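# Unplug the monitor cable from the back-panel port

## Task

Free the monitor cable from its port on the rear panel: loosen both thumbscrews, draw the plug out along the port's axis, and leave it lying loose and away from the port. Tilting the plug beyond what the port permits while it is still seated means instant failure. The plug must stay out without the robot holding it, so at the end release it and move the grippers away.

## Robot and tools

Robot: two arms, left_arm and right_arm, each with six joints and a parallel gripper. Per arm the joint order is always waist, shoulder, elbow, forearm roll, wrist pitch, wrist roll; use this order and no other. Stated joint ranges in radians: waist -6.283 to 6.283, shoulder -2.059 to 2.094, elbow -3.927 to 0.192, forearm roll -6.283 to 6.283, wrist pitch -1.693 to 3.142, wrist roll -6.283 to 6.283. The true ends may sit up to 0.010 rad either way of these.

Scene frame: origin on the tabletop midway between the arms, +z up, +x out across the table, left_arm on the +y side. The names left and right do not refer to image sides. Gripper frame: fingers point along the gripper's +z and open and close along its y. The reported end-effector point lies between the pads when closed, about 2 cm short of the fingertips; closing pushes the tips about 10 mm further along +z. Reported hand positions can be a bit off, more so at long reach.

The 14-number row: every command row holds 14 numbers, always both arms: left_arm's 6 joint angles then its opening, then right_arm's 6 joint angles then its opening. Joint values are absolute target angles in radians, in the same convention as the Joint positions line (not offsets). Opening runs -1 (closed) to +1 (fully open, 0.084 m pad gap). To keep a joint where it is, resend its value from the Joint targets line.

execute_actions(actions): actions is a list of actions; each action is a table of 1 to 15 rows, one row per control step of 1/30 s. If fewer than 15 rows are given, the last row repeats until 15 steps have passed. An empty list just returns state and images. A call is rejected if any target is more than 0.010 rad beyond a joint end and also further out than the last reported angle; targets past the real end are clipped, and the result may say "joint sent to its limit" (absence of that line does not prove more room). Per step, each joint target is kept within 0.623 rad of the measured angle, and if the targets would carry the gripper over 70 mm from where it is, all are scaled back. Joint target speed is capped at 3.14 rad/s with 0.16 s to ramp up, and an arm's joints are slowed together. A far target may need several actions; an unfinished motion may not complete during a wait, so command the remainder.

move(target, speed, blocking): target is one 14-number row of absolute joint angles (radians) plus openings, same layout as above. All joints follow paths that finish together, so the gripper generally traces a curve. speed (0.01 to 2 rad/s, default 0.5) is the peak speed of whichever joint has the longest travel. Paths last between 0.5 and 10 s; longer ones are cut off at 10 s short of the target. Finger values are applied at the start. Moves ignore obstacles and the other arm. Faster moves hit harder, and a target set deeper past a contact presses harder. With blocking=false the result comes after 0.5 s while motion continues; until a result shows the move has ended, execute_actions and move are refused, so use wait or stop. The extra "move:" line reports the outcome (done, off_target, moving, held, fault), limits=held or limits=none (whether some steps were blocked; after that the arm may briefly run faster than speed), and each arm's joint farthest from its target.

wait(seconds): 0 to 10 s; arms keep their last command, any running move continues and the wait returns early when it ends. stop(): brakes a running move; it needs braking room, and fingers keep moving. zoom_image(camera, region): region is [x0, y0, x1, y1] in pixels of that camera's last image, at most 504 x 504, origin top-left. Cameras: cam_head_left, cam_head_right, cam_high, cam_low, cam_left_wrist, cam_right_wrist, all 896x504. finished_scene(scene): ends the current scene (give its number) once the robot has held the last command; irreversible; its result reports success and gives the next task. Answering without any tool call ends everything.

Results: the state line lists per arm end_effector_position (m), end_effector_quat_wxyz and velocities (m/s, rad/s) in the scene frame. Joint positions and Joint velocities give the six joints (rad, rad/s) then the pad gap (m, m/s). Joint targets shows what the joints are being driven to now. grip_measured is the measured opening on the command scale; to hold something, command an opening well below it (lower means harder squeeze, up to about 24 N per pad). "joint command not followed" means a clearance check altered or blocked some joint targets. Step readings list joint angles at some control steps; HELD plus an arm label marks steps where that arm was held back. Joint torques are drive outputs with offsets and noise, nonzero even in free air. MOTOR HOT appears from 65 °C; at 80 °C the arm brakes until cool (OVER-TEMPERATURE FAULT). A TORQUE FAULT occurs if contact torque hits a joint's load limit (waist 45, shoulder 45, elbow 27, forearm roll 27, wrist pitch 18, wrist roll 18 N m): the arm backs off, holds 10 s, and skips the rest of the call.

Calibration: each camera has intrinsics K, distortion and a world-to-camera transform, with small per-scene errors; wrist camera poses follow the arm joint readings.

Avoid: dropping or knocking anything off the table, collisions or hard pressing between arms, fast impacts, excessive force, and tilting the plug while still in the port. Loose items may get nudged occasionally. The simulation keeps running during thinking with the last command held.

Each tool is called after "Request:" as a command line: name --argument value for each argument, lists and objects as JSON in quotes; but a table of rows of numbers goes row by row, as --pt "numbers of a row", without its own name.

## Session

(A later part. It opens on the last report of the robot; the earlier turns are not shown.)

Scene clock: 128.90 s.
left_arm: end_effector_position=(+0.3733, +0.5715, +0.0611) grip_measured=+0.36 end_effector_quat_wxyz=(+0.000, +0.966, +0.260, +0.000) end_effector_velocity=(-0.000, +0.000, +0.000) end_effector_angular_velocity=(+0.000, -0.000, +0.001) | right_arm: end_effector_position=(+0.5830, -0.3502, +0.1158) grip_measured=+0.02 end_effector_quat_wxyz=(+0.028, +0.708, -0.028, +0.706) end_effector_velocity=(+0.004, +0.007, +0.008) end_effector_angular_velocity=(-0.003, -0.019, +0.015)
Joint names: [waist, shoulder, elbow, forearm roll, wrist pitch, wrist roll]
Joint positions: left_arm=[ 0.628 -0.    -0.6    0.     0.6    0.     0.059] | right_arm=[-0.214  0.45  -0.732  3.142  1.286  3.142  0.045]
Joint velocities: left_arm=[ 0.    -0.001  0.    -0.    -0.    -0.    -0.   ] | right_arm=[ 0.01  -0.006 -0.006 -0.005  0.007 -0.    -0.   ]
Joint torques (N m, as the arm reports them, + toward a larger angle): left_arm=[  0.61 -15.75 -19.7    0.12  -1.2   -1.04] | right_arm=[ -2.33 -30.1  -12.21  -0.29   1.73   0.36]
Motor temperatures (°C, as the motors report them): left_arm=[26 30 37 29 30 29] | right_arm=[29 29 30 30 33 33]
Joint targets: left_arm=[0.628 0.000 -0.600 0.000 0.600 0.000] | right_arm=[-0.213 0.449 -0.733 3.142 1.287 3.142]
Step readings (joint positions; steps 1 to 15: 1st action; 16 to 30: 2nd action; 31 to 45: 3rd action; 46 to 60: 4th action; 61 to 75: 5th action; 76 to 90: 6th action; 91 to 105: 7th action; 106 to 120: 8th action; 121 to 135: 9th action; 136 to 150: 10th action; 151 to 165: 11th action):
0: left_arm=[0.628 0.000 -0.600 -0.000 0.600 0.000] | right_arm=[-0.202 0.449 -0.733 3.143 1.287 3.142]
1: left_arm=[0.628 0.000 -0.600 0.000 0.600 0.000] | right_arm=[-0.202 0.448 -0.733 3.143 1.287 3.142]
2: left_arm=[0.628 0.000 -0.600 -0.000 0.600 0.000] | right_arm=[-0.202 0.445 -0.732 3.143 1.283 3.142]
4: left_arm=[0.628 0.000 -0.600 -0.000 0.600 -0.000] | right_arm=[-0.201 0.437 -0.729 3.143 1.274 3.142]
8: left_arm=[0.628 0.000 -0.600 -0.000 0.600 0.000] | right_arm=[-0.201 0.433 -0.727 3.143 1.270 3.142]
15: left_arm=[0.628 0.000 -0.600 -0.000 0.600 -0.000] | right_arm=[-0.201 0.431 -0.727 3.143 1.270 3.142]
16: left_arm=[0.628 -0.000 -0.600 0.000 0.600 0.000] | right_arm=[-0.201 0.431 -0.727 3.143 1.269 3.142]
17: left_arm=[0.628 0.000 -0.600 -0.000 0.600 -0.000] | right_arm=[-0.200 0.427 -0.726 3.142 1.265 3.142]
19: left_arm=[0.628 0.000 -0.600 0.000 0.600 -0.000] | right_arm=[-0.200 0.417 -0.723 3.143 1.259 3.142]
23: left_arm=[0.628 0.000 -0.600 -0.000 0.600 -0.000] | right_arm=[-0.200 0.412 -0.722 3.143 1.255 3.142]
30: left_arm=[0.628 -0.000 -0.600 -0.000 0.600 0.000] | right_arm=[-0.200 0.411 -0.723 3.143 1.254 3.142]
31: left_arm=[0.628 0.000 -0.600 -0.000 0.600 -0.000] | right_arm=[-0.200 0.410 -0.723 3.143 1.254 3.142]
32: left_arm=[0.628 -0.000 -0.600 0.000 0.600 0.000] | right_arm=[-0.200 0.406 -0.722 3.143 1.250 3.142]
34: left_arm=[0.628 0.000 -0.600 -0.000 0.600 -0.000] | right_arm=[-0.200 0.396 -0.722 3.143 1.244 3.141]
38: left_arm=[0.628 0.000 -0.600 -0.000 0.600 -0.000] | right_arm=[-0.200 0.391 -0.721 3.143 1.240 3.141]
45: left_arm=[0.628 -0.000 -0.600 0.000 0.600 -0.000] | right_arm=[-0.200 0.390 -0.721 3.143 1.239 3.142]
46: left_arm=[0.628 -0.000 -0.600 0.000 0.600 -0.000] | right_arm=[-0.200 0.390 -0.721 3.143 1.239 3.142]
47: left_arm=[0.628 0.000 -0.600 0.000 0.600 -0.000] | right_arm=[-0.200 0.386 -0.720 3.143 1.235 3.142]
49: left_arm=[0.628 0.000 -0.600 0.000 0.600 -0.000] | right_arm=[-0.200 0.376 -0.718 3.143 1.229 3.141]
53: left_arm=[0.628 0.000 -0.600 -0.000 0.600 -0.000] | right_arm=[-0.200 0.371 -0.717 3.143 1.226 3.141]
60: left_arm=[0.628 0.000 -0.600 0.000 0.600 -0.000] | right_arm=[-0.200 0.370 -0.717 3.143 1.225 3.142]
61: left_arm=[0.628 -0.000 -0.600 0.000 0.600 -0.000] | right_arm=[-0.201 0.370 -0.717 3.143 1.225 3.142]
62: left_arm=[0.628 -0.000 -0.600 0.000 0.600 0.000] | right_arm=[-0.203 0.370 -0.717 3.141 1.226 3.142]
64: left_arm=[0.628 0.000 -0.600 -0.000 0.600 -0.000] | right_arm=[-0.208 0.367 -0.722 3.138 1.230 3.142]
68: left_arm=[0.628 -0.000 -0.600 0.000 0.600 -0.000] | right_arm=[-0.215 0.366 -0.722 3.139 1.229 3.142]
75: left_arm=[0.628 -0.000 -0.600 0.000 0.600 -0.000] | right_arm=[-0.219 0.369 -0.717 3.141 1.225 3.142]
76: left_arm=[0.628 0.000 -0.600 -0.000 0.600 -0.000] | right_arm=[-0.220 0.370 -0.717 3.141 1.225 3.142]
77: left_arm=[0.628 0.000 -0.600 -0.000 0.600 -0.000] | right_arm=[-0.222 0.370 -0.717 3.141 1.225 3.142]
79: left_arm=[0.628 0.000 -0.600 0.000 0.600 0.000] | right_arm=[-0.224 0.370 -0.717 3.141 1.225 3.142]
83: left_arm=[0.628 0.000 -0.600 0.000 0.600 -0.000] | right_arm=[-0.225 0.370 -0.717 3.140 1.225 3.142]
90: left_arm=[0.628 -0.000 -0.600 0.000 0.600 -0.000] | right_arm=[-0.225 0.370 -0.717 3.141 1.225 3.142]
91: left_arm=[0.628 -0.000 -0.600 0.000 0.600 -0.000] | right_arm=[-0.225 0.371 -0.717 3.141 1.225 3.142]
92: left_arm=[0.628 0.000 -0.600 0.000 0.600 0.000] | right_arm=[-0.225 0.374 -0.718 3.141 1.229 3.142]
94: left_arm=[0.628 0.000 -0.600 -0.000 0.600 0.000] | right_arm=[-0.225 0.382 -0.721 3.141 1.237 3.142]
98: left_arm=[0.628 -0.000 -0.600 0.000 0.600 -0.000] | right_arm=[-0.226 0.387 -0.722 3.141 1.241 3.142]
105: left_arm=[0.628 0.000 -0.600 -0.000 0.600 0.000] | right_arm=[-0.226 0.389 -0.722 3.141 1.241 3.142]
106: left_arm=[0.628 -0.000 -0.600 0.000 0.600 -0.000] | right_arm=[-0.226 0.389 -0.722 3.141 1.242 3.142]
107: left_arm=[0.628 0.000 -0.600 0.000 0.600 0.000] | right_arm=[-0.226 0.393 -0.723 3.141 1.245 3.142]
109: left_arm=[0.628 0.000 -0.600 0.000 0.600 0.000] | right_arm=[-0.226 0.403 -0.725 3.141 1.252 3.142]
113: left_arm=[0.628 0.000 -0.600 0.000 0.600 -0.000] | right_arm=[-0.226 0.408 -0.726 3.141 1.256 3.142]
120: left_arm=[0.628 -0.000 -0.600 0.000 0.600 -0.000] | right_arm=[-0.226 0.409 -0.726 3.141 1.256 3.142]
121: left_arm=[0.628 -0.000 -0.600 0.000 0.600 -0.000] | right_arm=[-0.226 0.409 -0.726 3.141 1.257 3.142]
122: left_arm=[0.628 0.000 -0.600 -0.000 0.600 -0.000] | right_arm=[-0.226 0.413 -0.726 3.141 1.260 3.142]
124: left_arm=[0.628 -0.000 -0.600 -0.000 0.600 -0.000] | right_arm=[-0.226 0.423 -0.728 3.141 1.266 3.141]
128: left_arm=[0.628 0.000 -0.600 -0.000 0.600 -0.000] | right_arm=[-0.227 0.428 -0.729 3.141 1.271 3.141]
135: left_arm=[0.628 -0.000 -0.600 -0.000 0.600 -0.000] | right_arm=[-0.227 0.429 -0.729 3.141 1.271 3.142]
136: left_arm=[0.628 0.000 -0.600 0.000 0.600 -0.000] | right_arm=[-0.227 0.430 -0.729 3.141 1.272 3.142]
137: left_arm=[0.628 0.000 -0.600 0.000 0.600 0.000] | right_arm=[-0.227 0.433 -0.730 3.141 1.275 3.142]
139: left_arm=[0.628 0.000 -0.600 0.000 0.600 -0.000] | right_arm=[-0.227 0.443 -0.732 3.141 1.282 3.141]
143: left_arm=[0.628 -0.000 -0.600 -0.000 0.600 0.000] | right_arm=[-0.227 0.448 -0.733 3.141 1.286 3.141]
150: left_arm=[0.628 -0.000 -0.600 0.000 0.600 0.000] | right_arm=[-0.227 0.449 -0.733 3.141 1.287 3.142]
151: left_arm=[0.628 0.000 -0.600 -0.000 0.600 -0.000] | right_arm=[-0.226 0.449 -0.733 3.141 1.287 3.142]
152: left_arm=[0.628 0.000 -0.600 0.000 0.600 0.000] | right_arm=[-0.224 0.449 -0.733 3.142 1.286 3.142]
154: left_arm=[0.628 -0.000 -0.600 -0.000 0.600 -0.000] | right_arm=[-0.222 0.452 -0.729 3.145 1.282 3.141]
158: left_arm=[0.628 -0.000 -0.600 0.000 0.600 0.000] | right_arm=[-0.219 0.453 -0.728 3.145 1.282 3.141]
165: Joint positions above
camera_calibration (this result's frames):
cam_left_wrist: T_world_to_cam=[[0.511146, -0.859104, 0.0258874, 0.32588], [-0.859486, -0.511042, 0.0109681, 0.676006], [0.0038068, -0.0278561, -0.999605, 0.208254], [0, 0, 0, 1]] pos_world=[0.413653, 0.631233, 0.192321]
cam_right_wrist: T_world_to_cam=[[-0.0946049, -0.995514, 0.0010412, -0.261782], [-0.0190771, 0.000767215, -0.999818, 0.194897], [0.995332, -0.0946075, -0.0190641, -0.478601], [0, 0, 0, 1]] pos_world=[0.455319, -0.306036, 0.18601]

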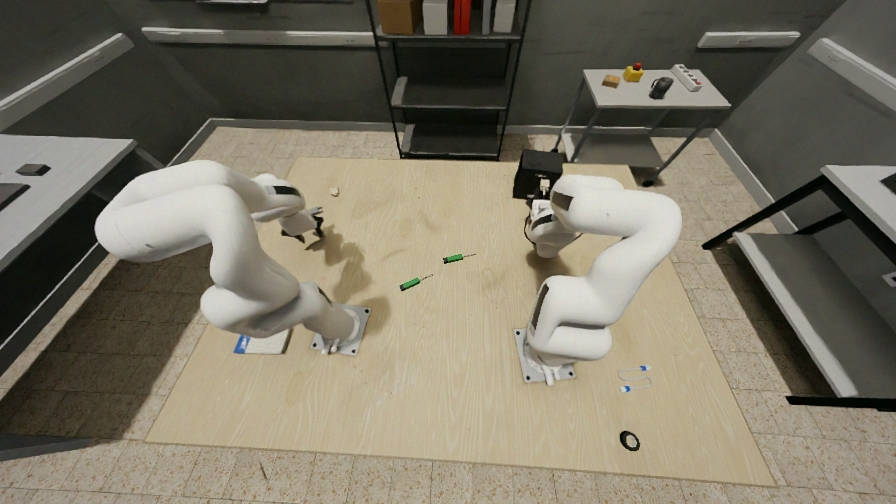

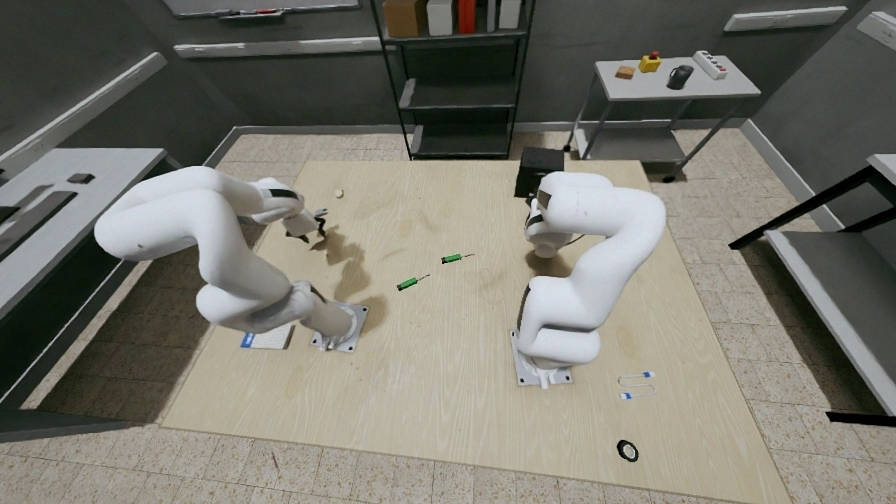

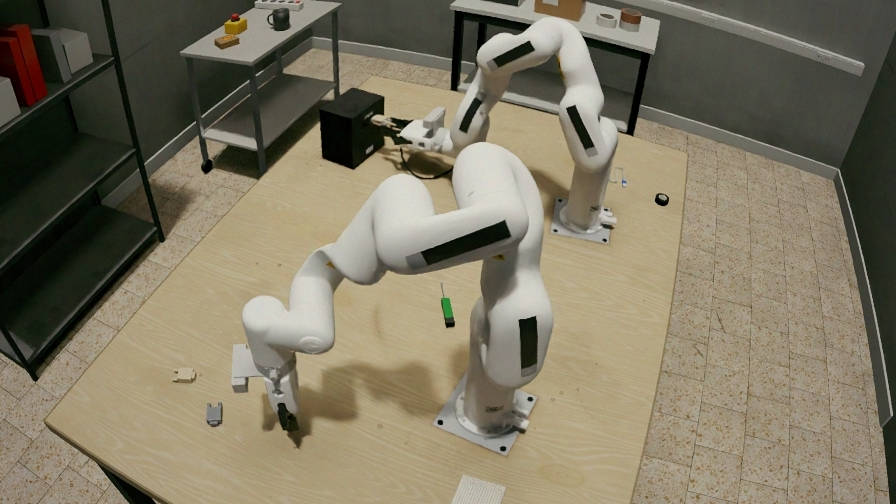

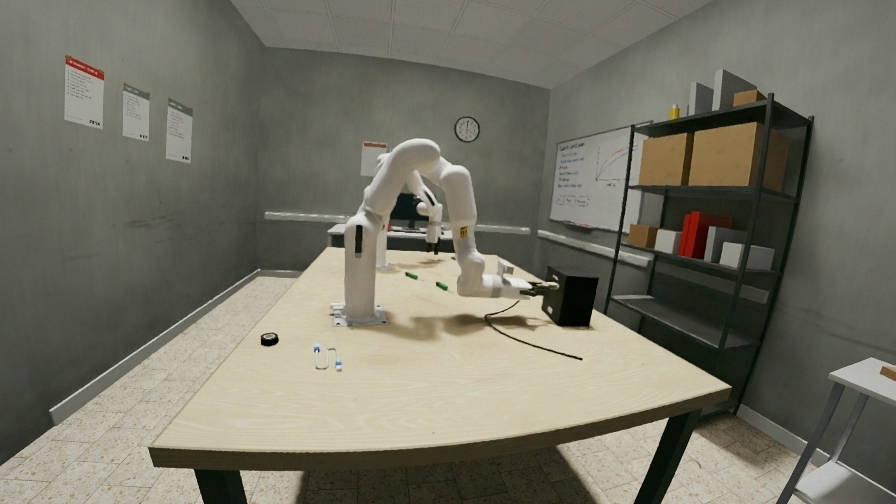

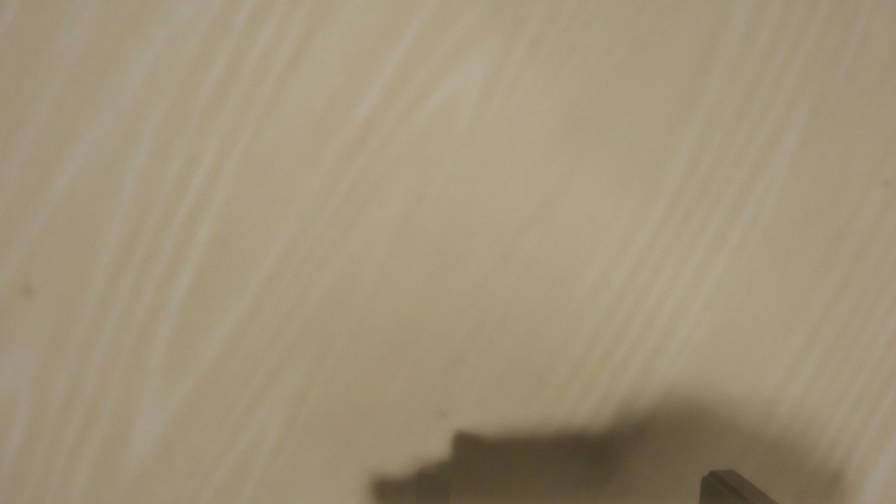

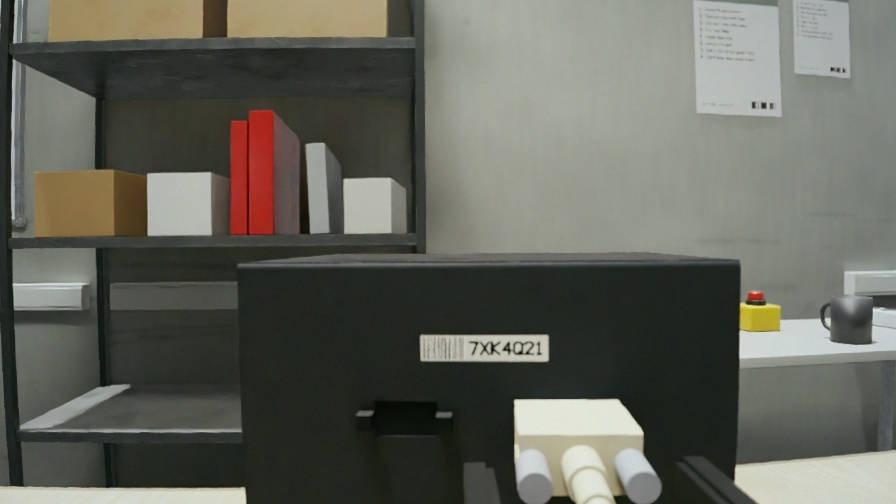

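Request:
execute_actions --actions '[[[0.628,0,-0.6,0,0.6,0,0.37,-0.205,0.438,-0.7144,3.1416,1.2946,3.1416,0.03]],[[0.628,0,-0.6,0,0.6,0,0.37,-0.2,0.438,-0.7144,3.1416,1.2946,3.1416,0.03]],[[0.628,0,-0.6,0,0.6,0,0.37,-0.2,0.3987,-0.7062,3.1416,1.2634,3.1416,0.03]],[[0.628,0,-0.6,0,0.6,0,0.37,-0.2,0.3593,-0.698,3.1416,1.2321,3.1416,0.03]],[[0.628,0,-0.6,0,0.6,0,0.37,-0.221,0.3593,-0.698,3.1416,1.2321,3.1416,0.03]],[[0.628,0,-0.6,0,0.6,0,0.37,-0.227,0.3593,-0.698,3.1416,1.2321,3.1416,0.03]],[[0.628,0,-0.6,0,0.6,0,0.37,-0.227,0.3987,-0.7062,3.1416,1.2634,3.1416,0.03]],[[0.628,0,-0.6,0,0.6,0,0.37,-0.227,0.438,-0.7144,3.1416,1.2946,3.1416,0.03]],[[0.628,0,-0.6,0,0.6,0,0.37,-0.205,0.438,-0.7144,3.1416,1.2946,3.1416,0.03]],[[0.628,0,-0.6,0,0.6,0,0.37,-0.2,0.438,-0.7144,3.1416,1.2946,3.1416,0.03]],[[0.628,0,-0.6,0,0.6,0,0.37,-0.2,0.3987,-0.7062,3.1416,1.2634,3.1416,0.03]],[[0.628,0,-0.6,0,0.6,0,0.37,-0.2,0.3593,-0.698,3.1416,1.2321,3.1416,0.03]],[[0.628,0,-0.6,0,0.6,0,0.37,-0.221,0.3593,-0.698,3.1416,1.2321,3.1416,0.03]],[[0.628,0,-0.6,0,0.6,0,0.37,-0.227,0.3593,-0.698,3.1416,1.2321,3.1416,0.03]],[[0.628,0,-0.6,0,0.6,0,0.37,-0.227,0.3987,-0.7062,3.1416,1.2634,3.1416,0.03]],[[0.628,0,-0.6,0,0.6,0,0.37,-0.227,0.438,-0.7144,3.1416,1.2946,3.1416,0.03]],[[0.628,0,-0.6,0,0.6,0,0.37,-0.213,0.438,-0.7144,3.1416,1.2946,3.1416,0.03]],[[0.628,0,-0.6,0,0.6,0,0.37,-0.213,0.438,-0.7144,3.1416,1.2946,3.1416,0.03]]]'

Request:
zoom_image --camera "cam_right_wrist" --region '[450,384,750,504]'

Scene clock: 167.23 s.
left_arm: end_effector_position=(+0.3733, +0.5715, +0.0611) grip_measured=+0.36 end_effector_quat_wxyz=(+0.000, +0.966, +0.260, +0.000) end_effector_velocity=(-0.000, +0.000, -0.000) end_effector_angular_velocity=(-0.000, +0.001, +0.001) | right_arm: end_effector_position=(+0.5788, -0.3489, +0.1176) grip_measured=+0.02 end_effector_quat_wxyz=(+0.027, +0.707, -0.027, +0.707) end_effector_velocity=(+0.000, +0.000, +0.000) end_effector_angular_velocity=(+0.001, -0.001, +0.000)
Joint names: [waist, shoulder, elbow, forearm roll, wrist pitch, wrist roll]
Joint positions: left_arm=[ 0.628  0.    -0.6    0.     0.6    0.     0.059] | right_arm=[-0.213  0.438 -0.714  3.142  1.295  3.142  0.045]
Joint velocities: left_arm=[ 0.001  0.     0.     0.     0.    -0.     0.   ] | right_arm=[ 0.     0.001 -0.     0.     0.002  0.001 -0.   ]
Joint torques (N m, as the arm reports them, + toward a larger angle): left_arm=[  0.97 -15.62 -20.37   0.15  -1.44  -0.99] | right_arm=[ -2.01 -29.63 -12.13  -0.25   1.7    0.34]
Motor temperatures (°C, as the motors report them): left_arm=[26 30 37 29 30 29] | right_arm=[29 30 30 30 33 33]
Joint targets: left_arm=[0.628 0.000 -0.600 0.000 0.600 0.000] | right_arm=[-0.213 0.438 -0.714 3.142 1.295 3.142]
Step readings (joint positions; steps 1 to 15: 1st action; 16 to 30: 2nd action; 31 to 45: 3rd action; 46 to 60: 4th action; 61 to 75: 5th action; 76 to 90: 6th action; 91 to 105: 7th action; 106 to 120: 8th action; 121 to 135: 9th action; 136 to 150: 10th action; 151 to 165: 11th action; 166 to 180: 12th action; 181 to 195: 13th action):
0: left_arm=[0.628 -0.000 -0.600 -0.000 0.600 0.000] | right_arm=[-0.213 0.449 -0.733 3.142 1.287 3.142]
1: left_arm=[0.628 -0.000 -0.600 0.000 0.600 -0.000] | right_arm=[-0.213 0.449 -0.733 3.142 1.287 3.142]
2: left_arm=[0.628 0.000 -0.600 -0.000 0.600 -0.000] | right_arm=[-0.211 0.446 -0.729 3.142 1.289 3.142]
4: left_arm=[0.628 0.000 -0.600 0.000 0.600 0.000] | right_arm=[-0.208 0.441 -0.721 3.142 1.293 3.142]
8: left_arm=[0.628 -0.000 -0.600 -0.000 0.600 0.000] | right_arm=[-0.206 0.438 -0.716 3.142 1.294 3.142]
15: left_arm=[0.628 -0.000 -0.600 0.000 0.600 -0.000] | right_arm=[-0.205 0.438 -0.715 3.142 1.295 3.142]
16: left_arm=[0.628 0.000 -0.600 0.000 0.600 -0.000] | right_arm=[-0.205 0.438 -0.715 3.142 1.295 3.142]
17: left_arm=[0.628 0.000 -0.600 -0.000 0.600 -0.000] | right_arm=[-0.204 0.438 -0.715 3.142 1.295 3.142]
19: left_arm=[0.628 -0.000 -0.600 0.000 0.600 -0.000] | right_arm=[-0.202 0.438 -0.715 3.142 1.295 3.142]
23: left_arm=[0.628 -0.000 -0.600 -0.000 0.600 0.000] | right_arm=[-0.202 0.438 -0.715 3.143 1.295 3.142]
30: left_arm=[0.628 0.000 -0.600 -0.000 0.600 -0.000] | right_arm=[-0.201 0.438 -0.715 3.142 1.295 3.142]
31: left_arm=[0.628 -0.000 -0.600 -0.000 0.600 -0.000] | right_arm=[-0.201 0.438 -0.714 3.142 1.294 3.142]
32: left_arm=[0.628 -0.000 -0.600 -0.000 0.600 0.000] | right_arm=[-0.201 0.433 -0.713 3.142 1.289 3.142]
34: left_arm=[0.628 -0.000 -0.600 -0.000 0.600 0.000] | right_arm=[-0.201 0.415 -0.707 3.142 1.273 3.142]
38: left_arm=[0.628 -0.000 -0.600 0.000 0.600 -0.000] | right_arm=[-0.201 0.403 -0.704 3.142 1.263 3.142]
45: left_arm=[0.628 -0.000 -0.600 0.000 0.600 -0.000] | right_arm=[-0.201 0.400 -0.704 3.142 1.263 3.142]
46: left_arm=[0.628 -0.000 -0.600 0.000 0.600 0.000] | right_arm=[-0.201 0.399 -0.704 3.142 1.262 3.142]
47: left_arm=[0.628 -0.000 -0.600 -0.000 0.600 -0.000] | right_arm=[-0.201 0.395 -0.703 3.142 1.257 3.142]
49: left_arm=[0.628 0.000 -0.600 0.000 0.600 0.000] | right_arm=[-0.201 0.375 -0.700 3.142 1.243 3.142]
53: left_arm=[0.628 -0.000 -0.600 0.000 0.600 0.000] | right_arm=[-0.201 0.362 -0.699 3.142 1.235 3.141]
60: left_arm=[0.628 -0.000 -0.600 0.000 0.600 0.000] | right_arm=[-0.201 0.360 -0.699 3.142 1.232 3.142]
61: left_arm=[0.628 -0.000 -0.600 0.000 0.600 -0.000] | right_arm=[-0.201 0.360 -0.699 3.142 1.232 3.142]
62: left_arm=[0.628 -0.000 -0.600 0.000 0.600 -0.000] | right_arm=[-0.204 0.359 -0.699 3.141 1.233 3.142]
64: left_arm=[0.628 -0.000 -0.600 -0.000 0.600 0.000] | right_arm=[-0.209 0.357 -0.702 3.138 1.236 3.142]
68: left_arm=[0.628 -0.000 -0.600 -0.000 0.600 -0.000] | right_arm=[-0.216 0.357 -0.701 3.139 1.235 3.142]
75: left_arm=[0.628 0.000 -0.600 -0.000 0.600 0.000] | right_arm=[-0.220 0.359 -0.698 3.141 1.233 3.142]
76: left_arm=[0.628 -0.000 -0.600 0.000 0.600 -0.000] | right_arm=[-0.220 0.359 -0.698 3.141 1.233 3.142]
77: left_arm=[0.628 -0.000 -0.600 -0.000 0.600 -0.000] | right_arm=[-0.222 0.359 -0.698 3.141 1.232 3.142]
79: left_arm=[0.628 0.000 -0.600 0.000 0.600 -0.000] | right_arm=[-0.224 0.359 -0.698 3.141 1.232 3.142]
83: left_arm=[0.628 -0.000 -0.600 0.000 0.600 0.000] | right_arm=[-0.225 0.359 -0.698 3.140 1.232 3.142]
90: left_arm=[0.628 0.000 -0.600 -0.000 0.600 -0.000] | right_arm=[-0.225 0.359 -0.698 3.141 1.232 3.142]
91: left_arm=[0.628 0.000 -0.600 -0.000 0.600 -0.000] | right_arm=[-0.225 0.360 -0.698 3.141 1.233 3.142]
92: left_arm=[0.628 0.000 -0.600 -0.000 0.600 -0.000] | right_arm=[-0.225 0.364 -0.699 3.141 1.238 3.142]
94: left_arm=[0.628 -0.000 -0.600 -0.000 0.600 -0.000] | right_arm=[-0.225 0.382 -0.705 3.141 1.254 3.142]
98: left_arm=[0.628 0.000 -0.600 0.000 0.600 0.000] | right_arm=[-0.226 0.394 -0.708 3.141 1.263 3.142]
105: left_arm=[0.628 0.000 -0.600 0.000 0.600 -0.000] | right_arm=[-0.226 0.397 -0.708 3.141 1.264 3.142]
106: left_arm=[0.628 -0.000 -0.600 0.000 0.600 -0.000] | right_arm=[-0.226 0.398 -0.708 3.141 1.265 3.142]
107: left_arm=[0.628 0.000 -0.600 0.000 0.600 -0.000] | right_arm=[-0.226 0.403 -0.709 3.141 1.270 3.142]
109: left_arm=[0.628 0.000 -0.600 0.000 0.600 0.000] | right_arm=[-0.226 0.422 -0.712 3.141 1.284 3.142]
113: left_arm=[0.628 -0.000 -0.600 0.000 0.600 -0.000] | right_arm=[-0.226 0.435 -0.713 3.141 1.292 3.141]
120: left_arm=[0.628 0.000 -0.600 0.000 0.600 -0.000] | right_arm=[-0.226 0.437 -0.714 3.141 1.295 3.142]
121: left_arm=[0.628 0.000 -0.600 -0.000 0.600 -0.000] | right_arm=[-0.226 0.438 -0.714 3.141 1.295 3.142]
122: left_arm=[0.628 0.000 -0.600 -0.000 0.600 0.000] | right_arm=[-0.223 0.438 -0.714 3.143 1.294 3.142]
124: left_arm=[0.628 0.000 -0.600 0.000 0.600 0.000] | right_arm=[-0.218 0.441 -0.711 3.146 1.290 3.141]
128: left_arm=[0.628 0.000 -0.600 -0.000 0.600 -0.000] | right_arm=[-0.211 0.441 -0.711 3.144 1.291 3.141]
135: left_arm=[0.628 0.000 -0.600 0.000 0.600 -0.000] | right_arm=[-0.206 0.439 -0.714 3.142 1.294 3.142]
136: left_arm=[0.628 0.000 -0.600 0.000 0.600 -0.000] | right_arm=[-0.206 0.439 -0.714 3.142 1.294 3.142]
137: left_arm=[0.628 -0.000 -0.600 0.000 0.600 0.000] | right_arm=[-0.204 0.438 -0.714 3.142 1.294 3.142]
139: left_arm=[0.628 -0.000 -0.600 0.000 0.600 0.000] | right_arm=[-0.202 0.438 -0.714 3.142 1.294 3.142]
143: left_arm=[0.628 0.000 -0.600 0.000 0.600 -0.000] | right_arm=[-0.202 0.438 -0.714 3.143 1.294 3.142]
150: left_arm=[0.628 0.000 -0.600 -0.000 0.600 -0.000] | right_arm=[-0.202 0.438 -0.714 3.143 1.294 3.142]
151: left_arm=[0.628 0.000 -0.600 0.000 0.600 -0.000] | right_arm=[-0.202 0.438 -0.714 3.142 1.294 3.142]
152: left_arm=[0.628 -0.000 -0.600 0.000 0.600 -0.000] | right_arm=[-0.201 0.433 -0.713 3.142 1.289 3.142]
154: left_arm=[0.628 -0.000 -0.600 0.000 0.600 -0.000] | right_arm=[-0.201 0.415 -0.707 3.142 1.273 3.142]
158: left_arm=[0.628 0.000 -0.600 -0.000 0.600 -0.000] | right_arm=[-0.201 0.402 -0.705 3.142 1.264 3.142]
165: left_arm=[0.628 -0.000 -0.600 0.000 0.600 0.000] | right_arm=[-0.201 0.400 -0.705 3.142 1.263 3.142]
166: left_arm=[0.628 -0.000 -0.600 -0.000 0.600 -0.000] | right_arm=[-0.201 0.399 -0.705 3.142 1.262 3.142]
167: left_arm=[0.628 -0.000 -0.600 -0.000 0.600 0.000] | right_arm=[-0.201 0.395 -0.704 3.142 1.257 3.142]
169: left_arm=[0.628 0.000 -0.600 0.000 0.600 0.000] | right_arm=[-0.201 0.375 -0.700 3.142 1.243 3.142]
173: left_arm=[0.628 -0.000 -0.600 -0.000 0.600 -0.000] | right_arm=[-0.201 0.362 -0.699 3.142 1.235 3.141]
180: left_arm=[0.628 0.000 -0.600 0.000 0.600 -0.000] | right_arm=[-0.201 0.360 -0.699 3.142 1.232 3.142]
181: left_arm=[0.628 -0.000 -0.600 0.000 0.600 0.000] | right_arm=[-0.201 0.360 -0.699 3.142 1.232 3.142]
182: left_arm=[0.628 0.000 -0.600 -0.000 0.600 0.000] | right_arm=[-0.204 0.359 -0.699 3.141 1.233 3.142]
184: left_arm=[0.628 -0.000 -0.600 -0.000 0.600 -0.000] | right_arm=[-0.209 0.357 -0.702 3.138 1.236 3.142]
Lines left out of this list: 27.
camera_calibration (this result's frames):
cam_left_wrist: T_world_to_cam=[[0.511146, -0.859104, 0.0258874, 0.32588], [-0.859485, -0.511042, 0.0109683, 0.676006], [0.00380666, -0.0278562, -0.999605, 0.208255], [0, 0, 0, 1]] pos_world=[0.413653, 0.631233, 0.192321]
cam_right_wrist: T_world_to_cam=[[-0.0927043, -0.995693, 0.00111432, -0.262096], [-0.0162301, 0.000392111, -0.999868, 0.194832], [0.995561, -0.0927102, -0.0161965, -0.474013], [0, 0, 0, 1]] pos_world=[0.450774, -0.304989, 0.187421]

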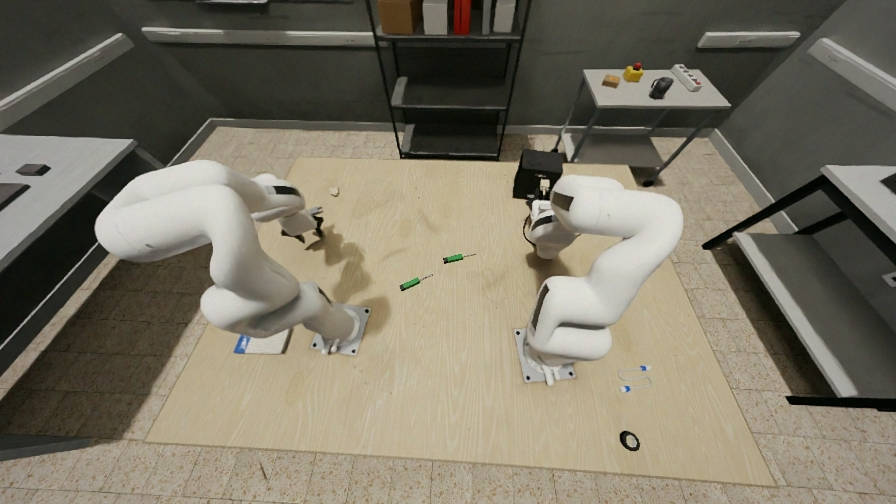

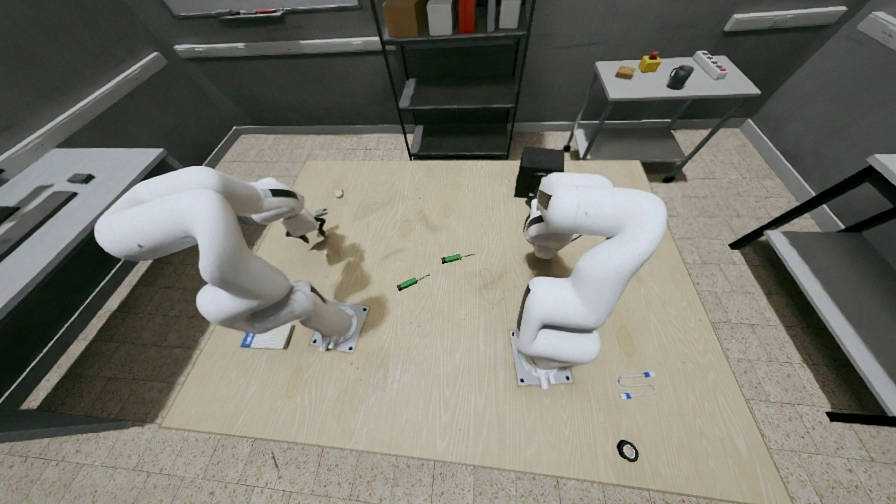

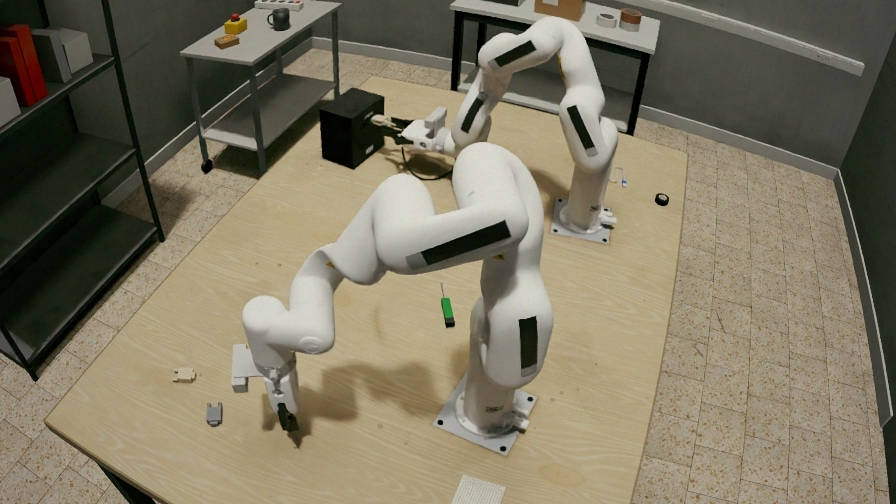

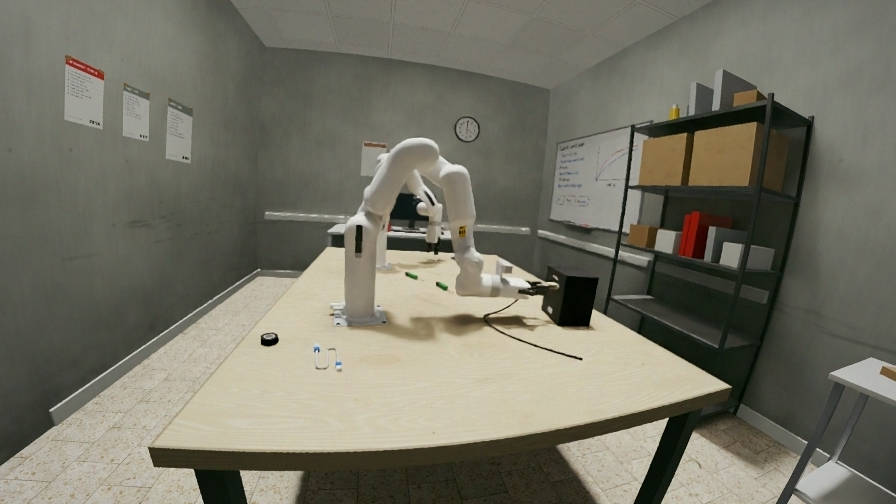

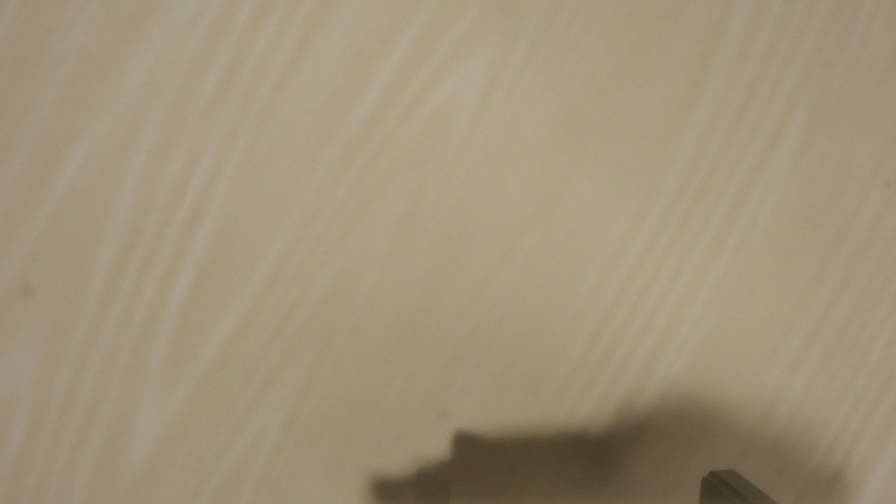

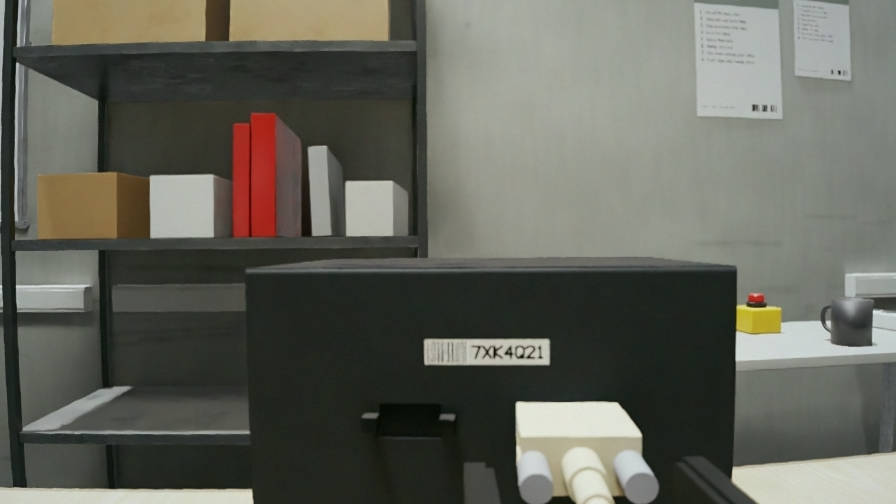

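Region (450, 384, 750, 504) of cam_right_wrist's 896x504 image, scaled by 1.680, with more detail than that image has; it fills the top 202 rows of this view, and the rest is white.

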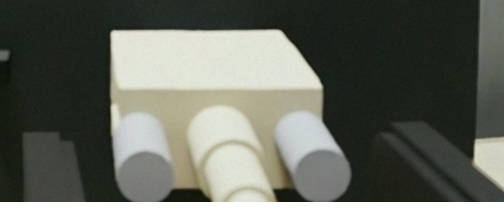

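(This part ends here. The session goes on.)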